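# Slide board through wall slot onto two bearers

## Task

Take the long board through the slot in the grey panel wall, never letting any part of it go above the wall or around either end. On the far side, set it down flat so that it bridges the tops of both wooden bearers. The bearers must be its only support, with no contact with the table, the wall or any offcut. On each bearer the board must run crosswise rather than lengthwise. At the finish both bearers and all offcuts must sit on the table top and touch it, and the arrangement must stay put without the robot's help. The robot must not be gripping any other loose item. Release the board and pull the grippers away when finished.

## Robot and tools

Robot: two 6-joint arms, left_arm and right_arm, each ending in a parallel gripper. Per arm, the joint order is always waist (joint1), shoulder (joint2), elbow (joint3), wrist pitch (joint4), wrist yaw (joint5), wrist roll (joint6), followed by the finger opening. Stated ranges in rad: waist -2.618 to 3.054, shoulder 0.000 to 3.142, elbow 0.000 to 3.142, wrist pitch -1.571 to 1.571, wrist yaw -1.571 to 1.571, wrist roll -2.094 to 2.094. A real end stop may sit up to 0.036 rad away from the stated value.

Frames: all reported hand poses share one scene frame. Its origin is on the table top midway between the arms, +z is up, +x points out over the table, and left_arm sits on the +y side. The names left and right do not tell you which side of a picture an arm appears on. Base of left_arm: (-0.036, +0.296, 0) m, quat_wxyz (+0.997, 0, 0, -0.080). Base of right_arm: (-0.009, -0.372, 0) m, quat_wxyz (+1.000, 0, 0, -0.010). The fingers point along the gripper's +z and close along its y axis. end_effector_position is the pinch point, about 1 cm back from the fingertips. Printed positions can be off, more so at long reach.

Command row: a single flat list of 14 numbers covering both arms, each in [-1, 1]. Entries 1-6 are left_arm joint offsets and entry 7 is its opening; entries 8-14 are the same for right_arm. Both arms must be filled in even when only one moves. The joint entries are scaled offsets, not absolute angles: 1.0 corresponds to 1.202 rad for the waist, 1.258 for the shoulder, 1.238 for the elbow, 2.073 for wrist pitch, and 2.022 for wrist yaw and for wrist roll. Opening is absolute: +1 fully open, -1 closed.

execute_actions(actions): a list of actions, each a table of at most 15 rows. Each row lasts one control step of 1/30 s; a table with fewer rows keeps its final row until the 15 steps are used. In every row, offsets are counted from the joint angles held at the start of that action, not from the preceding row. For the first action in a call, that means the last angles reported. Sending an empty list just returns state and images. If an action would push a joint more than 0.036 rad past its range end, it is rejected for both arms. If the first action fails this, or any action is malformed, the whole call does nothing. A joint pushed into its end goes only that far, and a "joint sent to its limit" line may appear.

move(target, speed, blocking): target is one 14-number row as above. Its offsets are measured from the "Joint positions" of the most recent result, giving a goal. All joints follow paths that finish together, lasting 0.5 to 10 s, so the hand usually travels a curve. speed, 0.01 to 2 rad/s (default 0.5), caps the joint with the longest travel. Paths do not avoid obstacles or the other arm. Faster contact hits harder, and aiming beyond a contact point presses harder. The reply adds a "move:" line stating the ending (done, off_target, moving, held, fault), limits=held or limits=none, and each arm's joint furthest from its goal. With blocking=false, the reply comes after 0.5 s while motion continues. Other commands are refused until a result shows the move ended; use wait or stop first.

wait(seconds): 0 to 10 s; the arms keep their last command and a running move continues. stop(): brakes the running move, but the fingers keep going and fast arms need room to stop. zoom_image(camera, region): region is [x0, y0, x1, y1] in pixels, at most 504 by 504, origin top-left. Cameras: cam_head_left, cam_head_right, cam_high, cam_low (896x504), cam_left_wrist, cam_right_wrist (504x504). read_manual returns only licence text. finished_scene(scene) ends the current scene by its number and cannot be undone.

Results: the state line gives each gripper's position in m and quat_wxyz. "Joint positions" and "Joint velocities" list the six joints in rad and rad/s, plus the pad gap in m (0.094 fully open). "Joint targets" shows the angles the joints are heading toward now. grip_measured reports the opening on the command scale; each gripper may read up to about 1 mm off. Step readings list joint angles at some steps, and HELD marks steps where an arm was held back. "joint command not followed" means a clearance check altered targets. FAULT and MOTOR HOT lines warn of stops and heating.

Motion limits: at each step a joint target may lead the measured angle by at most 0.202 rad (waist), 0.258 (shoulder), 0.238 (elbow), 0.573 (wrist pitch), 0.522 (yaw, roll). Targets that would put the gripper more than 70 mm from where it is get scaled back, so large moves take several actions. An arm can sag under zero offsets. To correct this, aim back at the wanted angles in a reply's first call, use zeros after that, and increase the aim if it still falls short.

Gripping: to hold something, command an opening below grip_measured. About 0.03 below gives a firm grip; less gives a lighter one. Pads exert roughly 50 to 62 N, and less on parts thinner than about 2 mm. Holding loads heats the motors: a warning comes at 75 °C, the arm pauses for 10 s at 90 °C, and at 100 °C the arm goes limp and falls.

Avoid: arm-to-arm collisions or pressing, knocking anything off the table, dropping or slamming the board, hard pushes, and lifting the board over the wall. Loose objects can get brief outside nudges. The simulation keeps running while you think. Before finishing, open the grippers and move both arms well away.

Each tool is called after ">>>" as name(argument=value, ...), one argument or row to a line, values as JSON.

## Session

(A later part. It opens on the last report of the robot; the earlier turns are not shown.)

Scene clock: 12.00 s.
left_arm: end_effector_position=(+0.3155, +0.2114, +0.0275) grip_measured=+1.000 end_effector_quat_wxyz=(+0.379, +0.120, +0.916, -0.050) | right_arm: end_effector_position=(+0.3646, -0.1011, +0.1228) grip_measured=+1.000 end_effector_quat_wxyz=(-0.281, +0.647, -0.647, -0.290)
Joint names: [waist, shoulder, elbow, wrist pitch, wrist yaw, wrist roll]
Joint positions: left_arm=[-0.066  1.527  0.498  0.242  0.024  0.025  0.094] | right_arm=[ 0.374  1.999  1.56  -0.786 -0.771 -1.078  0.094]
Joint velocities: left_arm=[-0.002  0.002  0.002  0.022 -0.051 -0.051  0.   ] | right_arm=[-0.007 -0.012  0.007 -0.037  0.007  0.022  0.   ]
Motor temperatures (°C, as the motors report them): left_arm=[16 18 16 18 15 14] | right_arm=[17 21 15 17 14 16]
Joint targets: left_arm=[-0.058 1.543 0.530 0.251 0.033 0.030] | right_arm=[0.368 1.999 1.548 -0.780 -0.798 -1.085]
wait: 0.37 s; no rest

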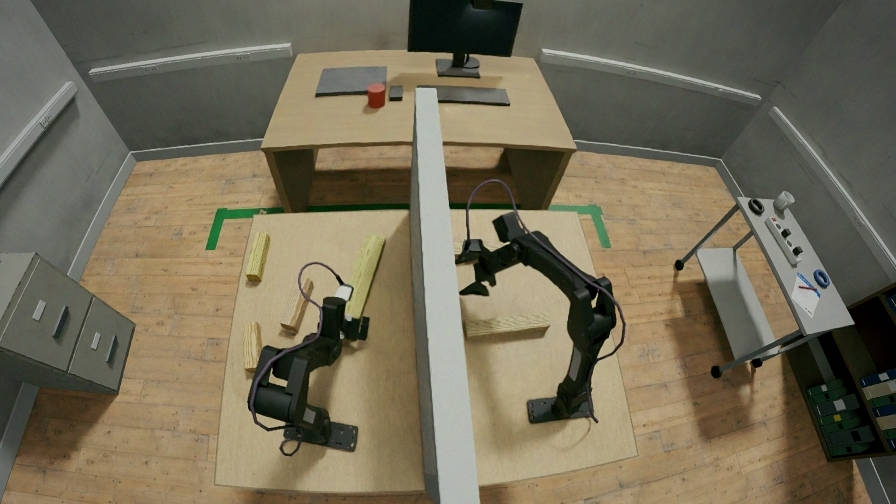

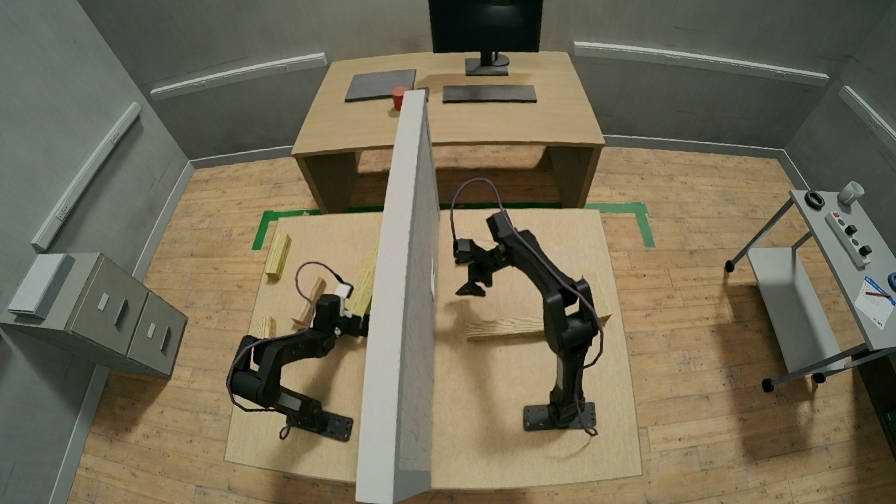

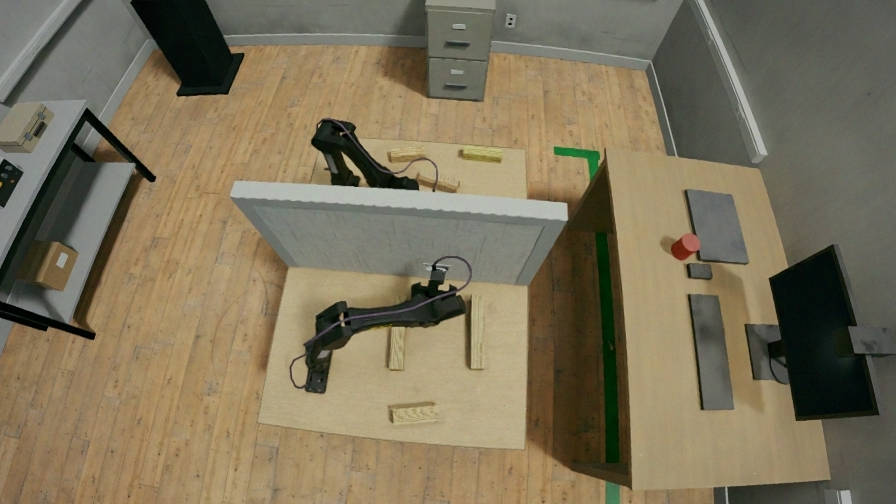

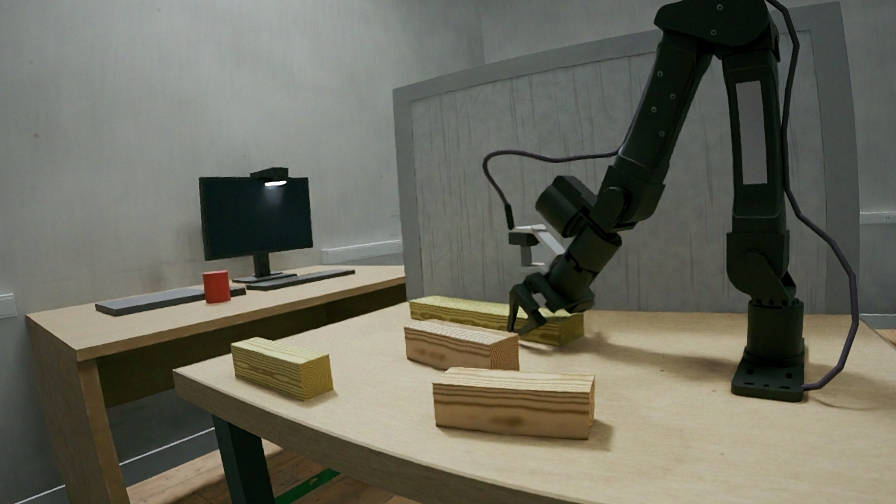

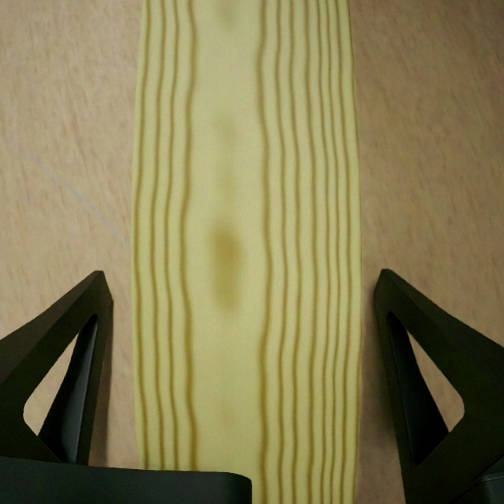

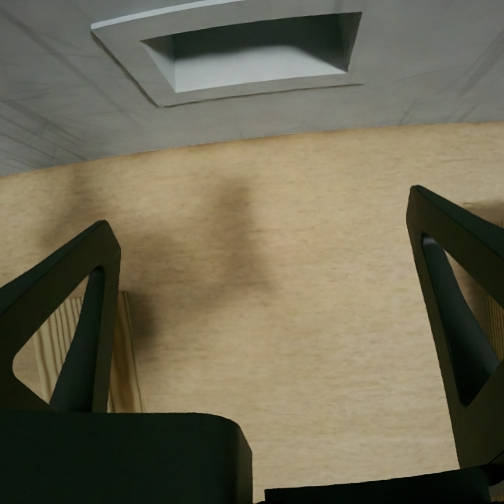

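>>> execute_actions(
  actions=[],
)

Scene clock: 12.53 s.
left_arm: end_effector_position=(+0.3156, +0.2114, +0.0276) grip_measured=+1.000 end_effector_quat_wxyz=(+0.379, +0.120, +0.916, -0.050) | right_arm: end_effector_position=(+0.3646, -0.1011, +0.1228) grip_measured=+1.000 end_effector_quat_wxyz=(-0.281, +0.647, -0.647, -0.290)
Joint names: [waist, shoulder, elbow, wrist pitch, wrist yaw, wrist roll]
Joint positions: left_arm=[-0.066  1.527  0.498  0.243  0.024  0.025  0.094] | right_arm=[ 0.374  1.999  1.56  -0.786 -0.771 -1.078  0.094]
Joint velocities: left_arm=[-0.012  0.007 -0.012 -0.066 -0.066  0.037  0.   ] | right_arm=[ 0.002 -0.007 -0.002 -0.007 -0.022  0.037  0.   ]
Motor temperatures (°C, as the motors report them): left_arm=[16 18 16 18 15 14] | right_arm=[17 22 15 17 14 16]
Joint targets: left_arm=[-0.058 1.543 0.530 0.251 0.033 0.030] | right_arm=[0.368 1.999 1.548 -0.780 -0.798 -1.085]

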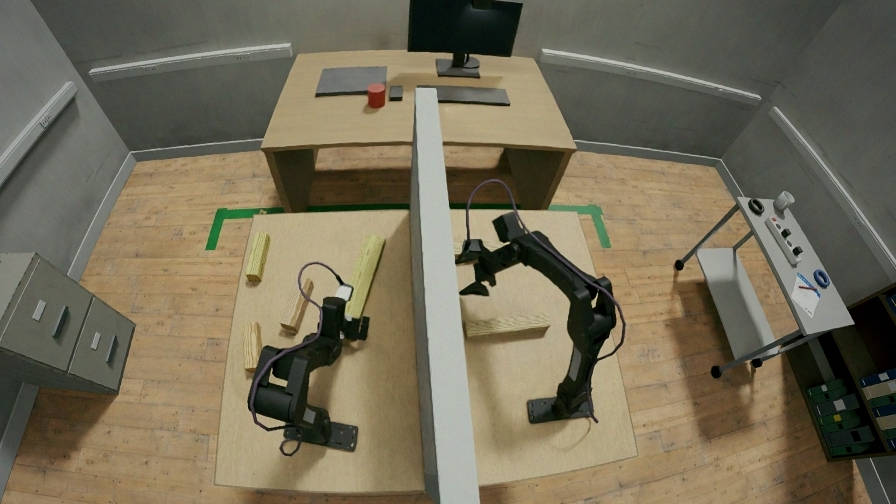

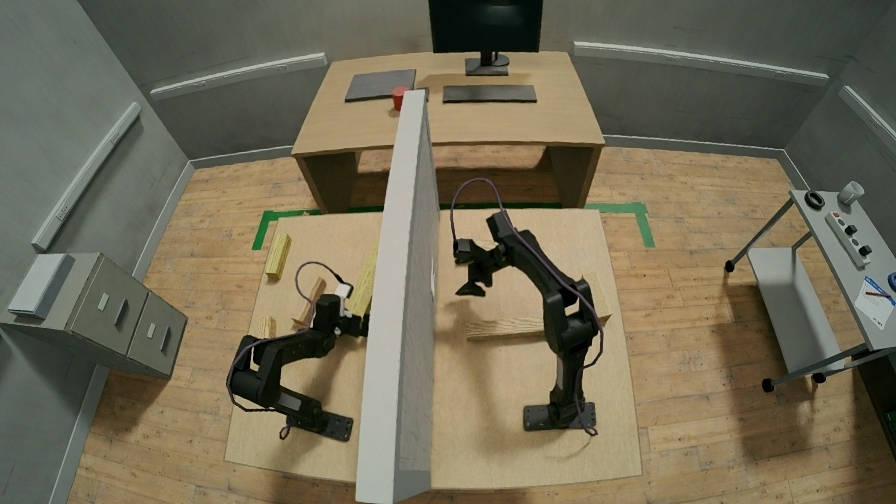

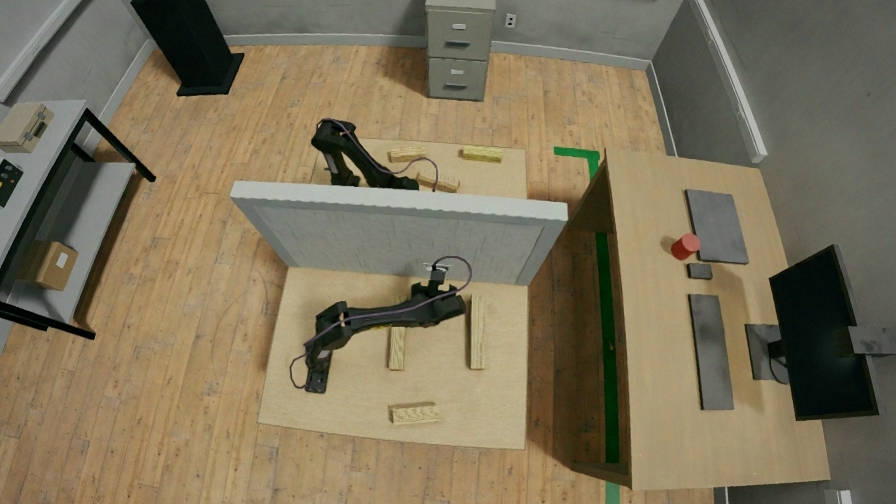

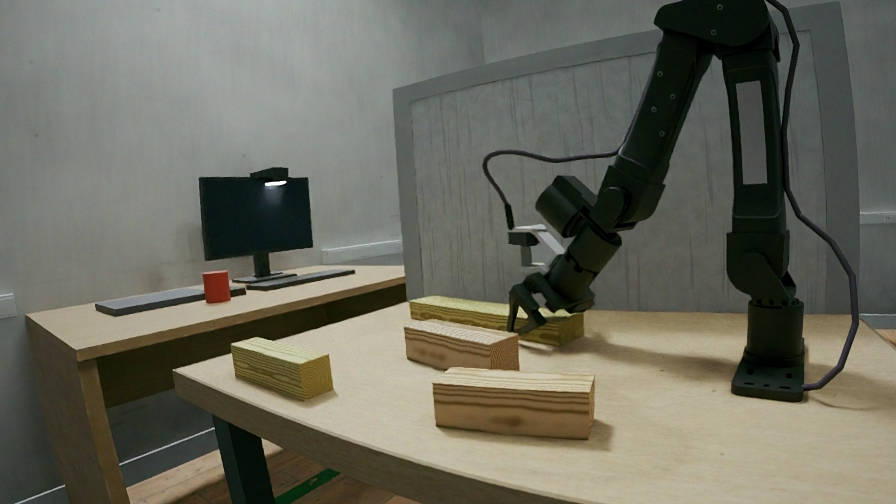

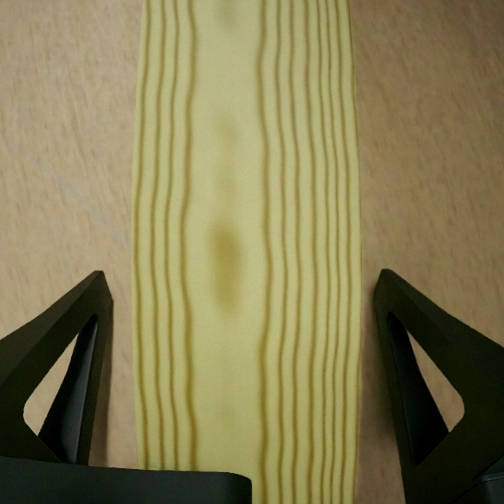

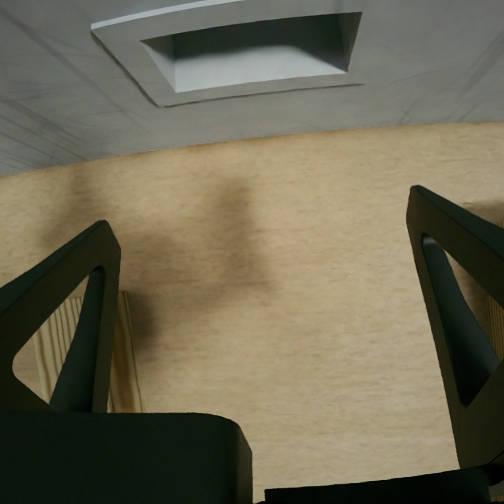

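>>> execute_actions(
  actions=[
    [[0.0067,0.0127,0.0258,0.0039,0.0045,0.0025,0.9,-0.005,0,-0.0097,0.0029,-0.0134,-0.0035,1],[0.0067,0.0127,0.0258,0.0039,0.0045,0.0025,0.8,-0.005,0,-0.0097,0.0029,-0.0134,-0.0035,1],[0.0067,0.0127,0.0258,0.0039,0.0045,0.0025,0.7,-0.005,0,-0.0097,0.0029,-0.0134,-0.0035,1],[0.0067,0.0127,0.0258,0.0039,0.0045,0.0025,0.62,-0.005,0,-0.0097,0.0029,-0.0134,-0.0035,1],[0.0067,0.0127,0.0258,0.0039,0.0045,0.0025,0.56,-0.005,0,-0.0097,0.0029,-0.0134,-0.0035,1],[0.0067,0.0127,0.0258,0.0039,0.0045,0.0025,0.52,-0.005,0,-0.0097,0.0029,-0.0134,-0.0035,1],[0.0067,0.0127,0.0258,0.0039,0.0045,0.0025,0.49,-0.005,0,-0.0097,0.0029,-0.0134,-0.0035,1],[0.0067,0.0127,0.0258,0.0039,0.0045,0.0025,0.46,-0.005,0,-0.0097,0.0029,-0.0134,-0.0035,1],[0.0067,0.0127,0.0258,0.0039,0.0045,0.0025,0.43,-0.005,0,-0.0097,0.0029,-0.0134,-0.0035,1],[0.0067,0.0127,0.0258,0.0039,0.0045,0.0025,0.40,-0.005,0,-0.0097,0.0029,-0.0134,-0.0035,1],[0.0067,0.0127,0.0258,0.0039,0.0045,0.0025,0.37,-0.005,0,-0.0097,0.0029,-0.0134,-0.0035,1],[0.0067,0.0127,0.0258,0.0039,0.0045,0.0025,0.35,-0.005,0,-0.0097,0.0029,-0.0134,-0.0035,1]],
  ],
)

Scene clock: 13.40 s.
left_arm: end_effector_position=(+0.3154, +0.2106, +0.0277) grip_measured=+0.358 end_effector_quat_wxyz=(+0.379, +0.121, +0.916, -0.052) | right_arm: end_effector_position=(+0.3646, -0.1011, +0.1228) grip_measured=+1.000 end_effector_quat_wxyz=(-0.281, +0.647, -0.647, -0.290)
Joint names: [waist, shoulder, elbow, wrist pitch, wrist yaw, wrist roll]
Joint positions: left_arm=[-0.066  1.527  0.498  0.243  0.029  0.025  0.064] | right_arm=[ 0.374  1.999  1.56  -0.786 -0.771 -1.078  0.094]
Joint velocities: left_arm=[-0.007 -0.012  0.002 -0.007 -0.051  0.007  0.   ] | right_arm=[-0.007  0.012 -0.012  0.022 -0.022 -0.007  0.   ]
Motor temperatures (°C, as the motors report them): left_arm=[16 18 16 18 15 14] | right_arm=[17 22 15 18 14 16]
Joint targets: left_arm=[-0.058 1.543 0.530 0.251 0.033 0.030] | right_arm=[0.368 1.999 1.548 -0.780 -0.798 -1.085]
Step readings (joint positions):
0: left_arm=[-0.066 1.527 0.498 0.243 0.024 0.025] | right_arm=[0.374 1.999 1.560 -0.786 -0.771 -1.078]
1: left_arm=[-0.066 1.527 0.498 0.243 0.024 0.025] | right_arm=[0.374 1.999 1.560 -0.786 -0.771 -1.078]
2: left_arm=[-0.066 1.527 0.498 0.243 0.024 0.025] | right_arm=[0.374 1.999 1.560 -0.786 -0.771 -1.078]
4: left_arm=[-0.066 1.527 0.498 0.243 0.024 0.025] | right_arm=[0.374 1.999 1.560 -0.786 -0.771 -1.078]
8: left_arm=[-0.066 1.527 0.498 0.243 0.024 0.025] | right_arm=[0.374 1.999 1.560 -0.786 -0.771 -1.078]
15: Joint positions above

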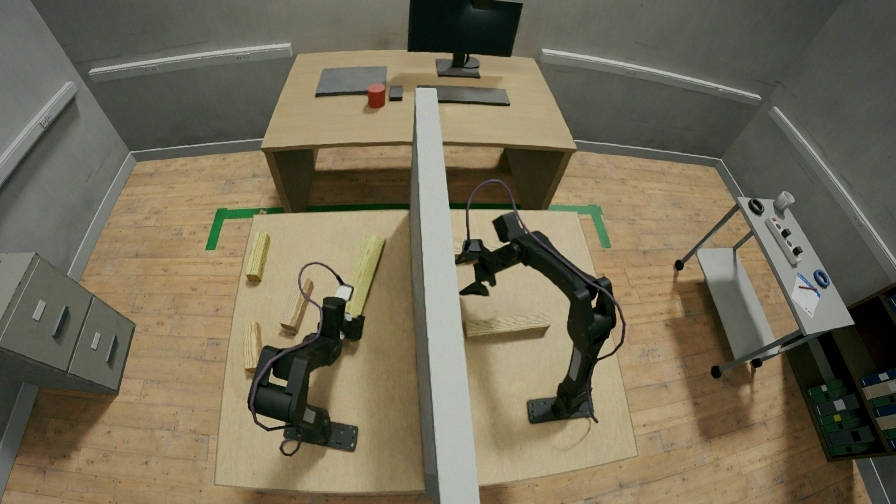

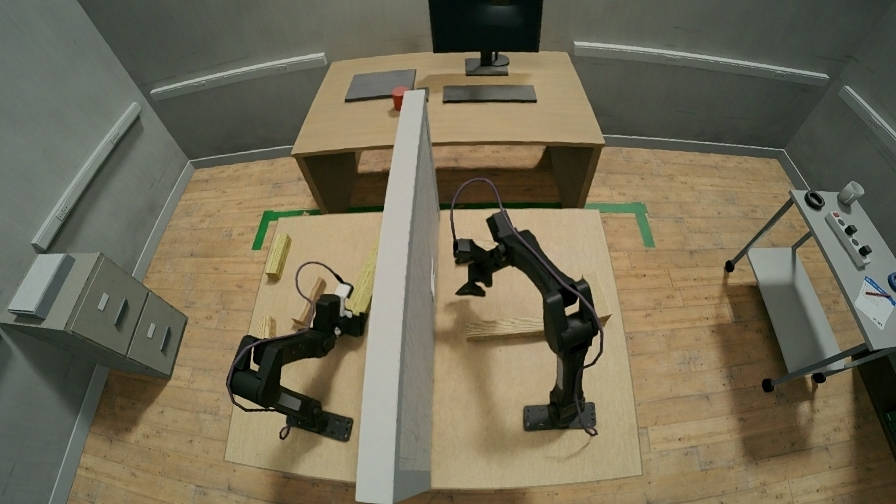

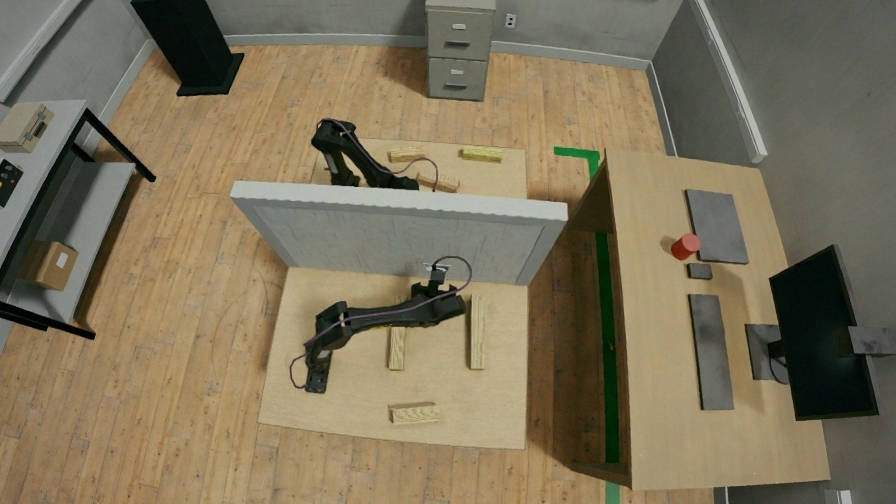

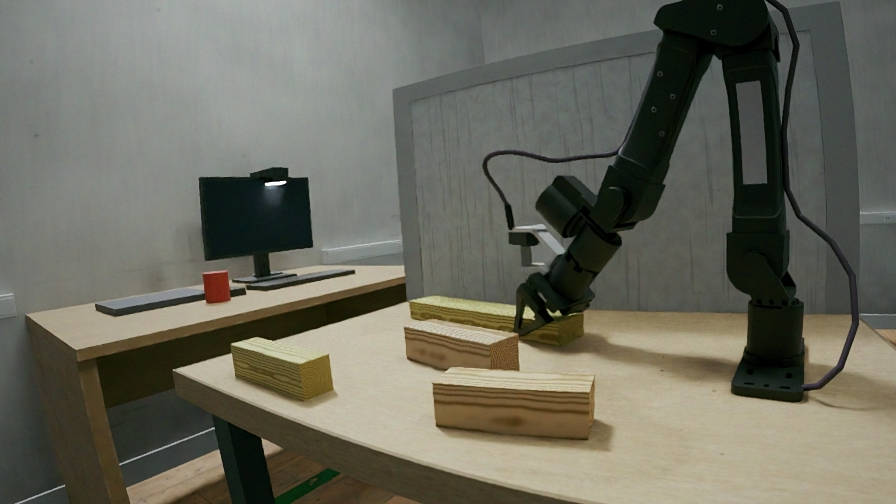

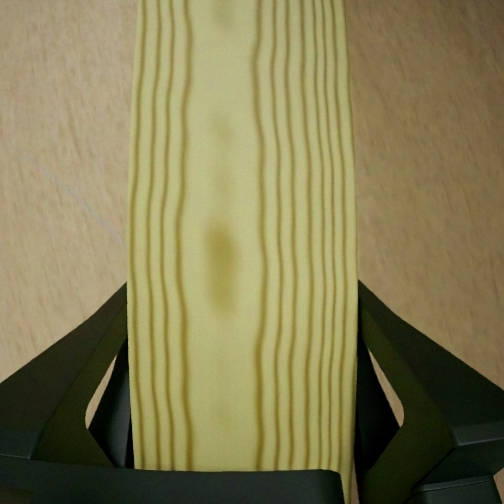

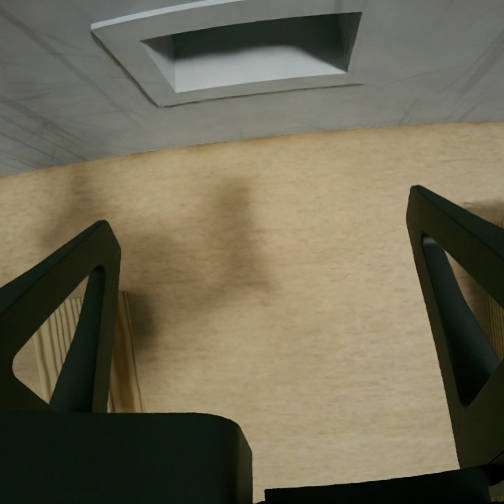

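>>> execute_actions(
  actions=[
    [[0.0067,0.0127,0.0258,0.0039,0.0020,0.0025,0.28,-0.005,0,-0.0097,0.0029,-0.0134,-0.0035,1],[0.0067,0.0079,0.0258,0.0019,0.0020,0.0025,0.25,-0.005,0,-0.0097,0.0029,-0.0134,-0.0035,1],[0.0067,0,0.0283,0,0.0020,0.0025,0.25,-0.005,0,-0.0097,0.0029,-0.0134,-0.0035,1],[0.0067,-0.0095,0.0307,-0.0033,0.0025,0.0025,0.25,-0.005,0,-0.0097,0.0029,-0.0134,-0.0035,1],[0.0067,-0.0191,0.0331,-0.0083,0.0030,0.0025,0.25,-0.005,0,-0.0097,0.0029,-0.0134,-0.0035,1],[0.0067,-0.0292,0.0359,-0.0125,0.0035,0.0025,0.25,-0.005,0,-0.0097,0.0029,-0.0134,-0.0035,1],[0.0067,-0.0410,0.0369,-0.0182,0.0041,0.0026,0.25,-0.005,0,-0.0097,0.0029,-0.0134,-0.0035,1],[0.0067,-0.0470,0.0387,-0.0253,0.0047,0.0028,0.25,-0.005,0,-0.0097,0.0029,-0.0134,-0.0035,1],[0.0067,-0.0548,0.0414,-0.0338,0.0058,0.0034,0.25,-0.005,0,-0.0097,0.0029,-0.0134,-0.0035,1],[0.0071,-0.0638,0.0450,-0.0437,0.0069,0.0045,0.25,-0.005,0,-0.0097,0.0029,-0.0134,-0.0035,1],[0.0077,-0.0738,0.0498,-0.0547,0.0088,0.0065,0.25,-0.005,0,-0.0097,0.0029,-0.0134,-0.0035,1],[0.0089,-0.0843,0.0557,-0.0668,0.0118,0.0097,0.25,-0.005,0,-0.0097,0.0029,-0.0134,-0.0035,1],[0.0111,-0.0949,0.0631,-0.0799,0.0163,0.0145,0.25,-0.005,0,-0.0097,0.0029,-0.0134,-0.0035,1],[0.0147,-0.1052,0.0719,-0.0938,0.0226,0.0212,0.25,-0.005,0,-0.0097,0.0029,-0.0134,-0.0035,1],[0.0200,-0.1152,0.0820,-0.1082,0.0308,0.0299,0.25,-0.005,0,-0.0097,0.0029,-0.0134,-0.0035,1]],
    [[0.0251,-0.0758,0.0731,-0.0841,0.0391,0.0387,0.25,-0.005,0,-0.0097,0.0029,-0.0134,-0.0035,1],[0.0348,-0.0841,0.0855,-0.0988,0.0512,0.0516,0.25,-0.005,0,-0.0097,0.0029,-0.0134,-0.0035,1],[0.0468,-0.0913,0.0989,-0.1133,0.0650,0.0663,0.25,-0.005,0,-0.0097,0.0029,-0.0134,-0.0035,1],[0.0611,-0.0975,0.1128,-0.1270,0.0800,0.0821,0.25,-0.005,0,-0.0097,0.0029,-0.0134,-0.0035,1],[0.0773,-0.1025,0.1268,-0.1397,0.0954,0.0984,0.25,-0.005,0,-0.0097,0.0029,-0.0134,-0.0035,1],[0.0948,-0.1066,0.1406,-0.1510,0.1102,0.1142,0.25,-0.005,0,-0.0097,0.0029,-0.0134,-0.0035,1],[0.1129,-0.1097,0.1538,-0.1605,0.1235,0.1284,0.25,-0.005,0,-0.0097,0.0029,-0.0134,-0.0035,1],[0.1304,-0.1120,0.1657,-0.1677,0.1343,0.1398,0.25,-0.005,0,-0.0097,0.0029,-0.0134,-0.0035,1],[0.1461,-0.1136,0.1758,-0.1724,0.1414,0.1473,0.25,-0.005,0,-0.0097,0.0029,-0.0134,-0.0035,1],[0.1587,-0.1146,0.1836,-0.1740,0.1439,0.1500,0.25,-0.005,0,-0.0097,0.0029,-0.0134,-0.0035,1],[0.1671,-0.1152,0.1886,-0.1740,0.1439,0.1500,0.25,-0.005,0,-0.0097,0.0029,-0.0134,-0.0035,1],[0.1700,-0.1153,0.1904,-0.1740,0.1439,0.1500,0.25,-0.005,0,-0.0097,0.0029,-0.0134,-0.0035,1]],
  ],
)

Scene clock: 20.37 s.
left_arm: end_effector_position=(+0.2988, +0.2442, +0.0854) grip_measured=+0.342 end_effector_quat_wxyz=(+0.320, +0.194, +0.924, -0.081) | right_arm: end_effector_position=(+0.3646, -0.1011, +0.1228) grip_measured=+1.000 end_effector_quat_wxyz=(-0.281, +0.647, -0.647, -0.290)
Joint names: [waist, shoulder, elbow, wrist pitch, wrist yaw, wrist roll]
Joint positions: left_arm=[ 0.144  1.341  0.719 -0.323  0.267  0.311  0.063] | right_arm=[ 0.374  1.999  1.56  -0.786 -0.771 -1.078  0.094]
Joint velocities: left_arm=[ 0.046 -0.002  0.032 -0.11  -0.007  0.095  0.001] | right_arm=[ 0.017 -0.012  0.007 -0.11  -0.022 -0.081  0.   ]
Motor temperatures (°C, as the motors report them): left_arm=[16 18 17 19 15 14] | right_arm=[17 23 16 18 14 16]
Joint targets: left_arm=[0.146 1.297 0.770 -0.279 0.336 0.345] | right_arm=[0.368 1.999 1.548 -0.780 -0.798 -1.085]
Step readings (joint positions; steps 1 to 15: 1st action; 16 to 30: 2nd action):
0: left_arm=[-0.066 1.527 0.498 0.243 0.029 0.025] | right_arm=[0.374 1.999 1.560 -0.786 -0.771 -1.078]
1: left_arm=[-0.066 1.527 0.498 0.243 0.029 0.025] | right_arm=[0.374 1.999 1.560 -0.786 -0.771 -1.078]
2: left_arm=[-0.066 1.527 0.498 0.243 0.029 0.025] | right_arm=[0.374 1.999 1.560 -0.786 -0.771 -1.078]
4: left_arm=[-0.066 1.527 0.498 0.243 0.029 0.025] | right_arm=[0.374 1.999 1.560 -0.786 -0.771 -1.078]
8: left_arm=[-0.066 1.518 0.504 0.224 0.029 0.025] | right_arm=[0.374 1.999 1.560 -0.786 -0.771 -1.078]
15: left_arm=[-0.058 1.442 0.534 0.081 0.044 0.042] | right_arm=[0.374 1.999 1.560 -0.786 -0.771 -1.078]
16: left_arm=[-0.052 1.427 0.547 0.041 0.054 0.054] | right_arm=[0.374 1.999 1.560 -0.786 -0.771 -1.078]
17: left_arm=[-0.042 1.409 0.562 -0.003 0.068 0.071] | right_arm=[0.374 1.999 1.560 -0.786 -0.771 -1.078]
19: left_arm=[-0.018 1.379 0.595 -0.091 0.104 0.111] | right_arm=[0.374 1.999 1.560 -0.786 -0.771 -1.078]
23: left_arm=[0.054 1.352 0.659 -0.231 0.198 0.214] | right_arm=[0.374 1.999 1.560 -0.786 -0.771 -1.078]
30: Joint positions above

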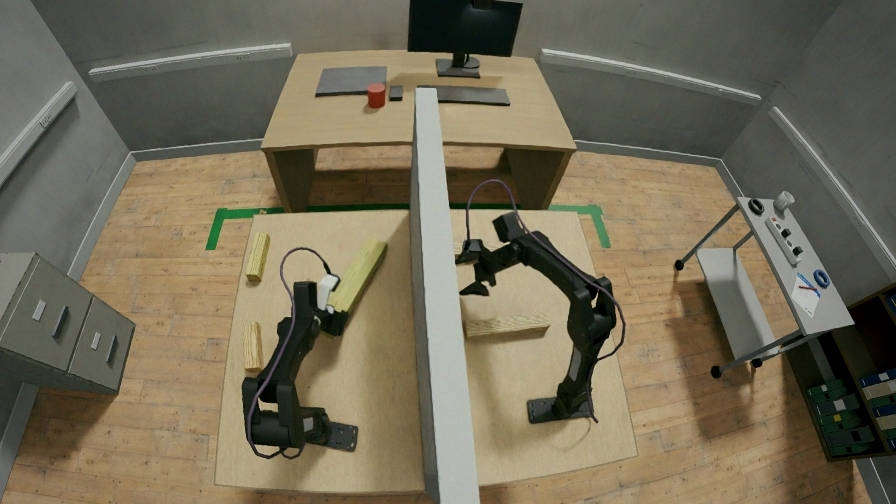

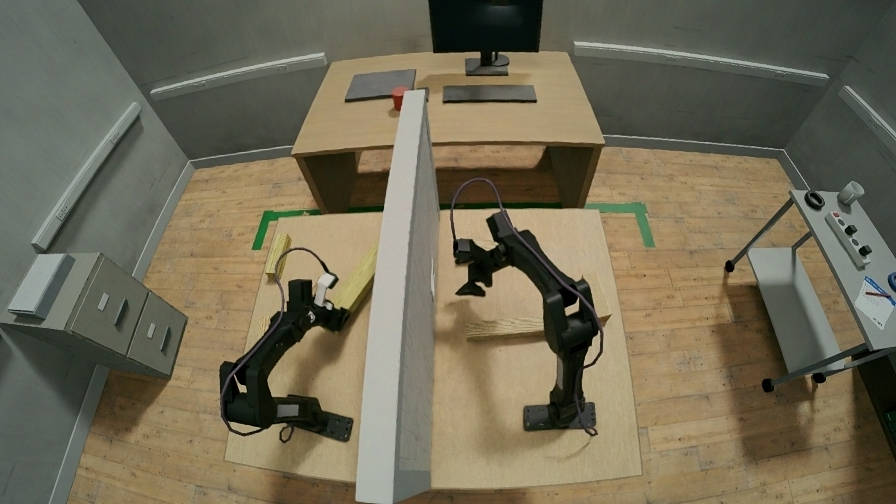

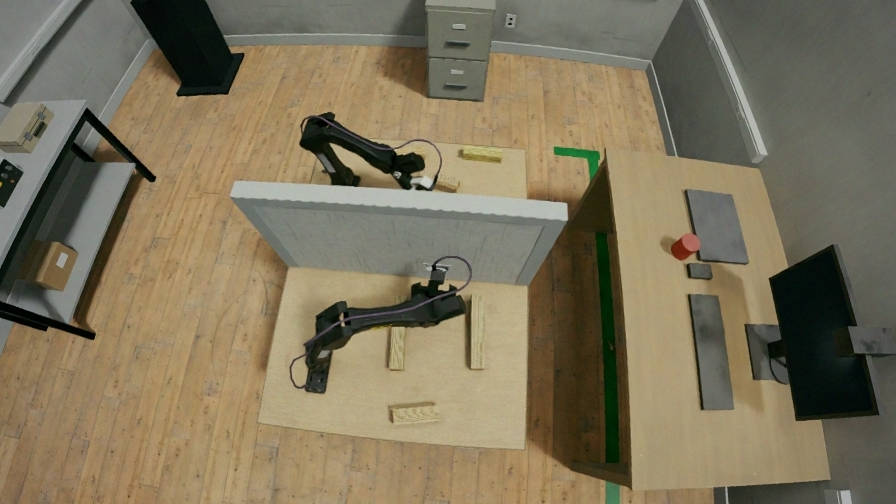

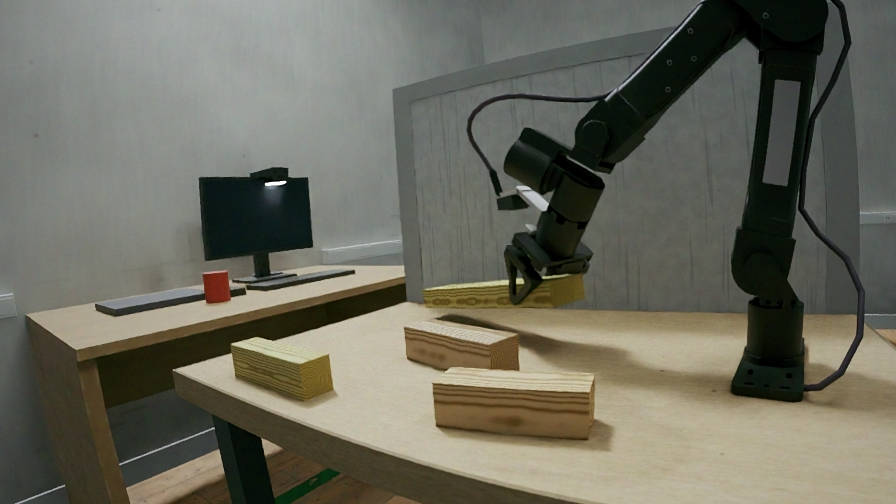

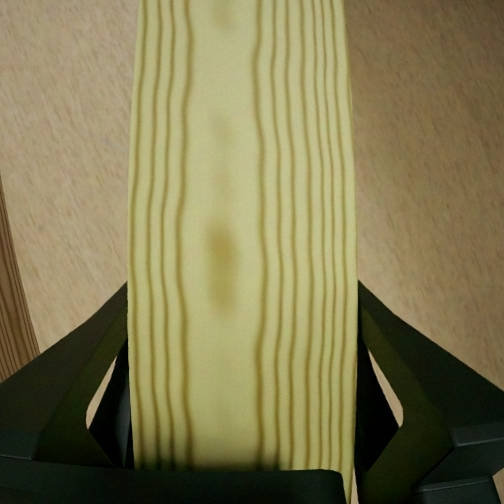

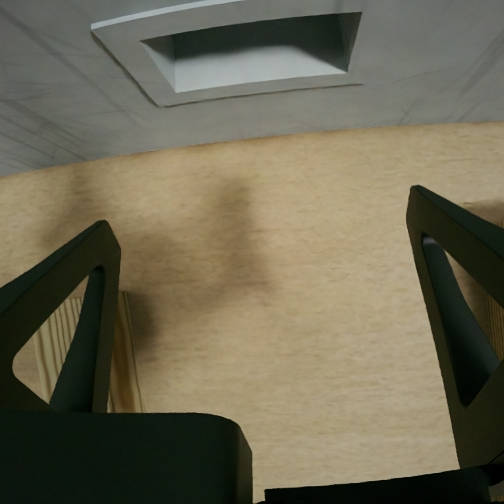

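>>> execute_actions(
  actions=[],
)

Scene clock: 20.87 s.
left_arm: end_effector_position=(+0.2917, +0.2407, +0.0820) grip_measured=+0.342 end_effector_quat_wxyz=(+0.308, +0.209, +0.924, -0.090) | right_arm: end_effector_position=(+0.3646, -0.1011, +0.1228) grip_measured=+1.000 end_effector_quat_wxyz=(-0.281, +0.647, -0.647, -0.290)
Joint names: [waist, shoulder, elbow, wrist pitch, wrist yaw, wrist roll]
Joint positions: left_arm=[ 0.144  1.34   0.719 -0.356  0.289  0.338  0.063] | right_arm=[ 0.374  1.999  1.56  -0.786 -0.771 -1.078  0.094]
Joint velocities: left_arm=[-0.002  0.002  0.007  0.051  0.051  0.022  0.   ] | right_arm=[ 0.007 -0.007  0.007 -0.007 -0.037 -0.007  0.   ]
Motor temperatures (°C, as the motors report them): left_arm=[16 18 17 19 15 14] | right_arm=[17 23 16 18 14 16]
Joint targets: left_arm=[0.146 1.297 0.770 -0.279 0.336 0.346] | right_arm=[0.368 1.999 1.548 -0.780 -0.798 -1.085]

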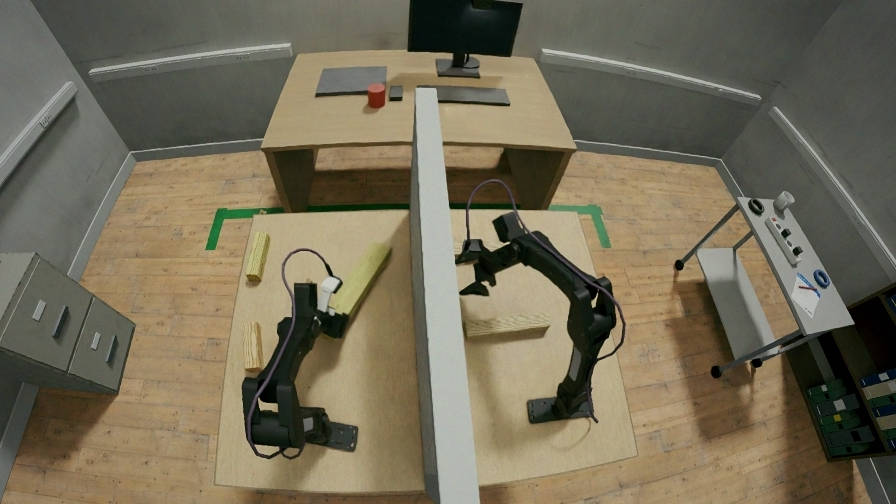

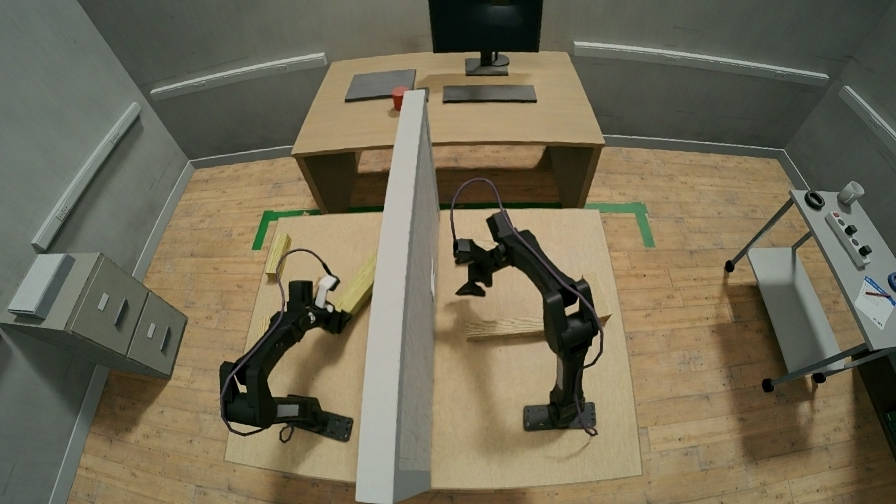

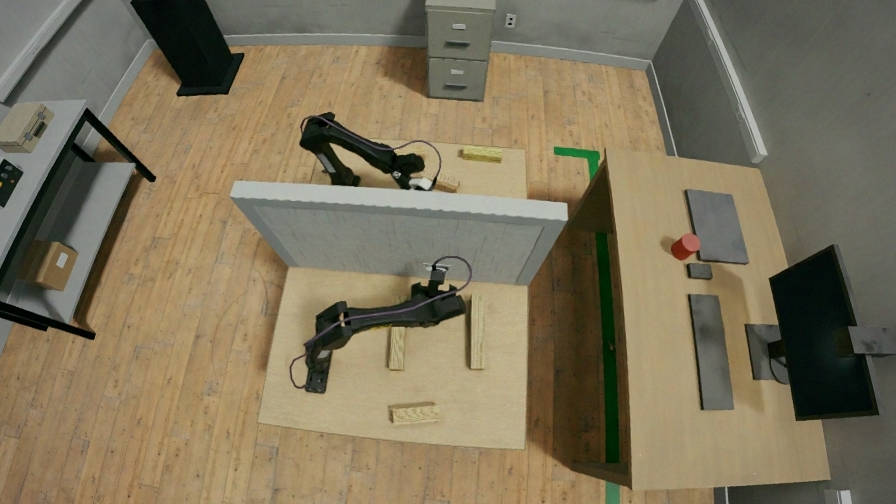

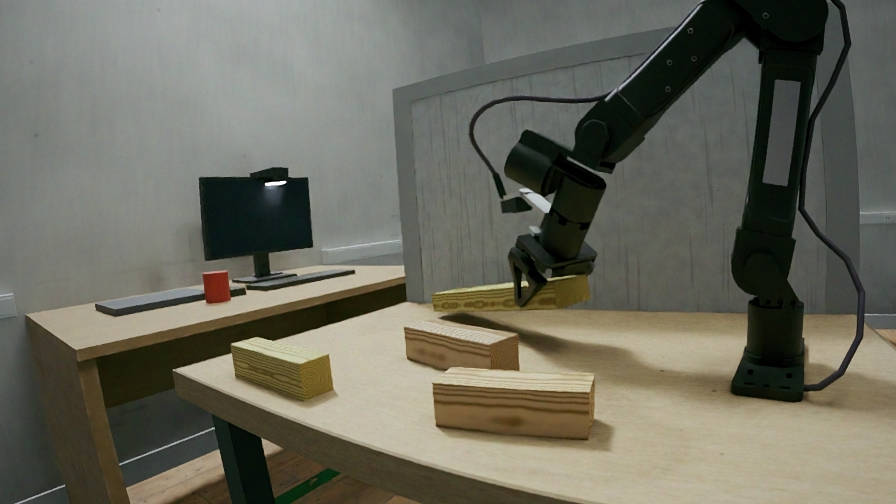

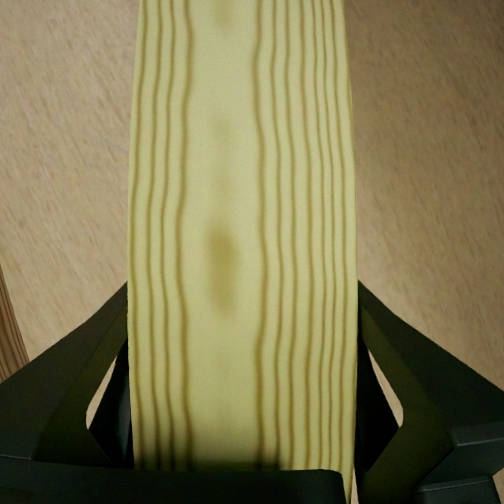

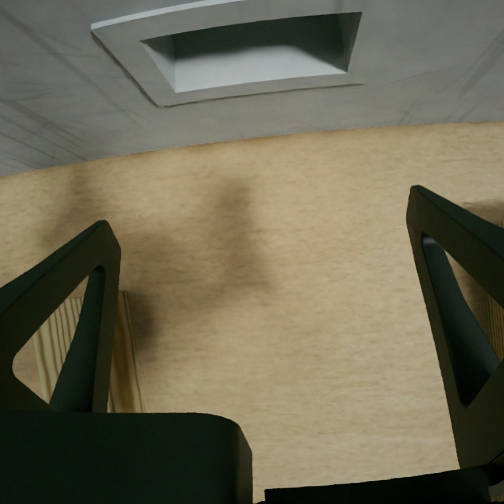

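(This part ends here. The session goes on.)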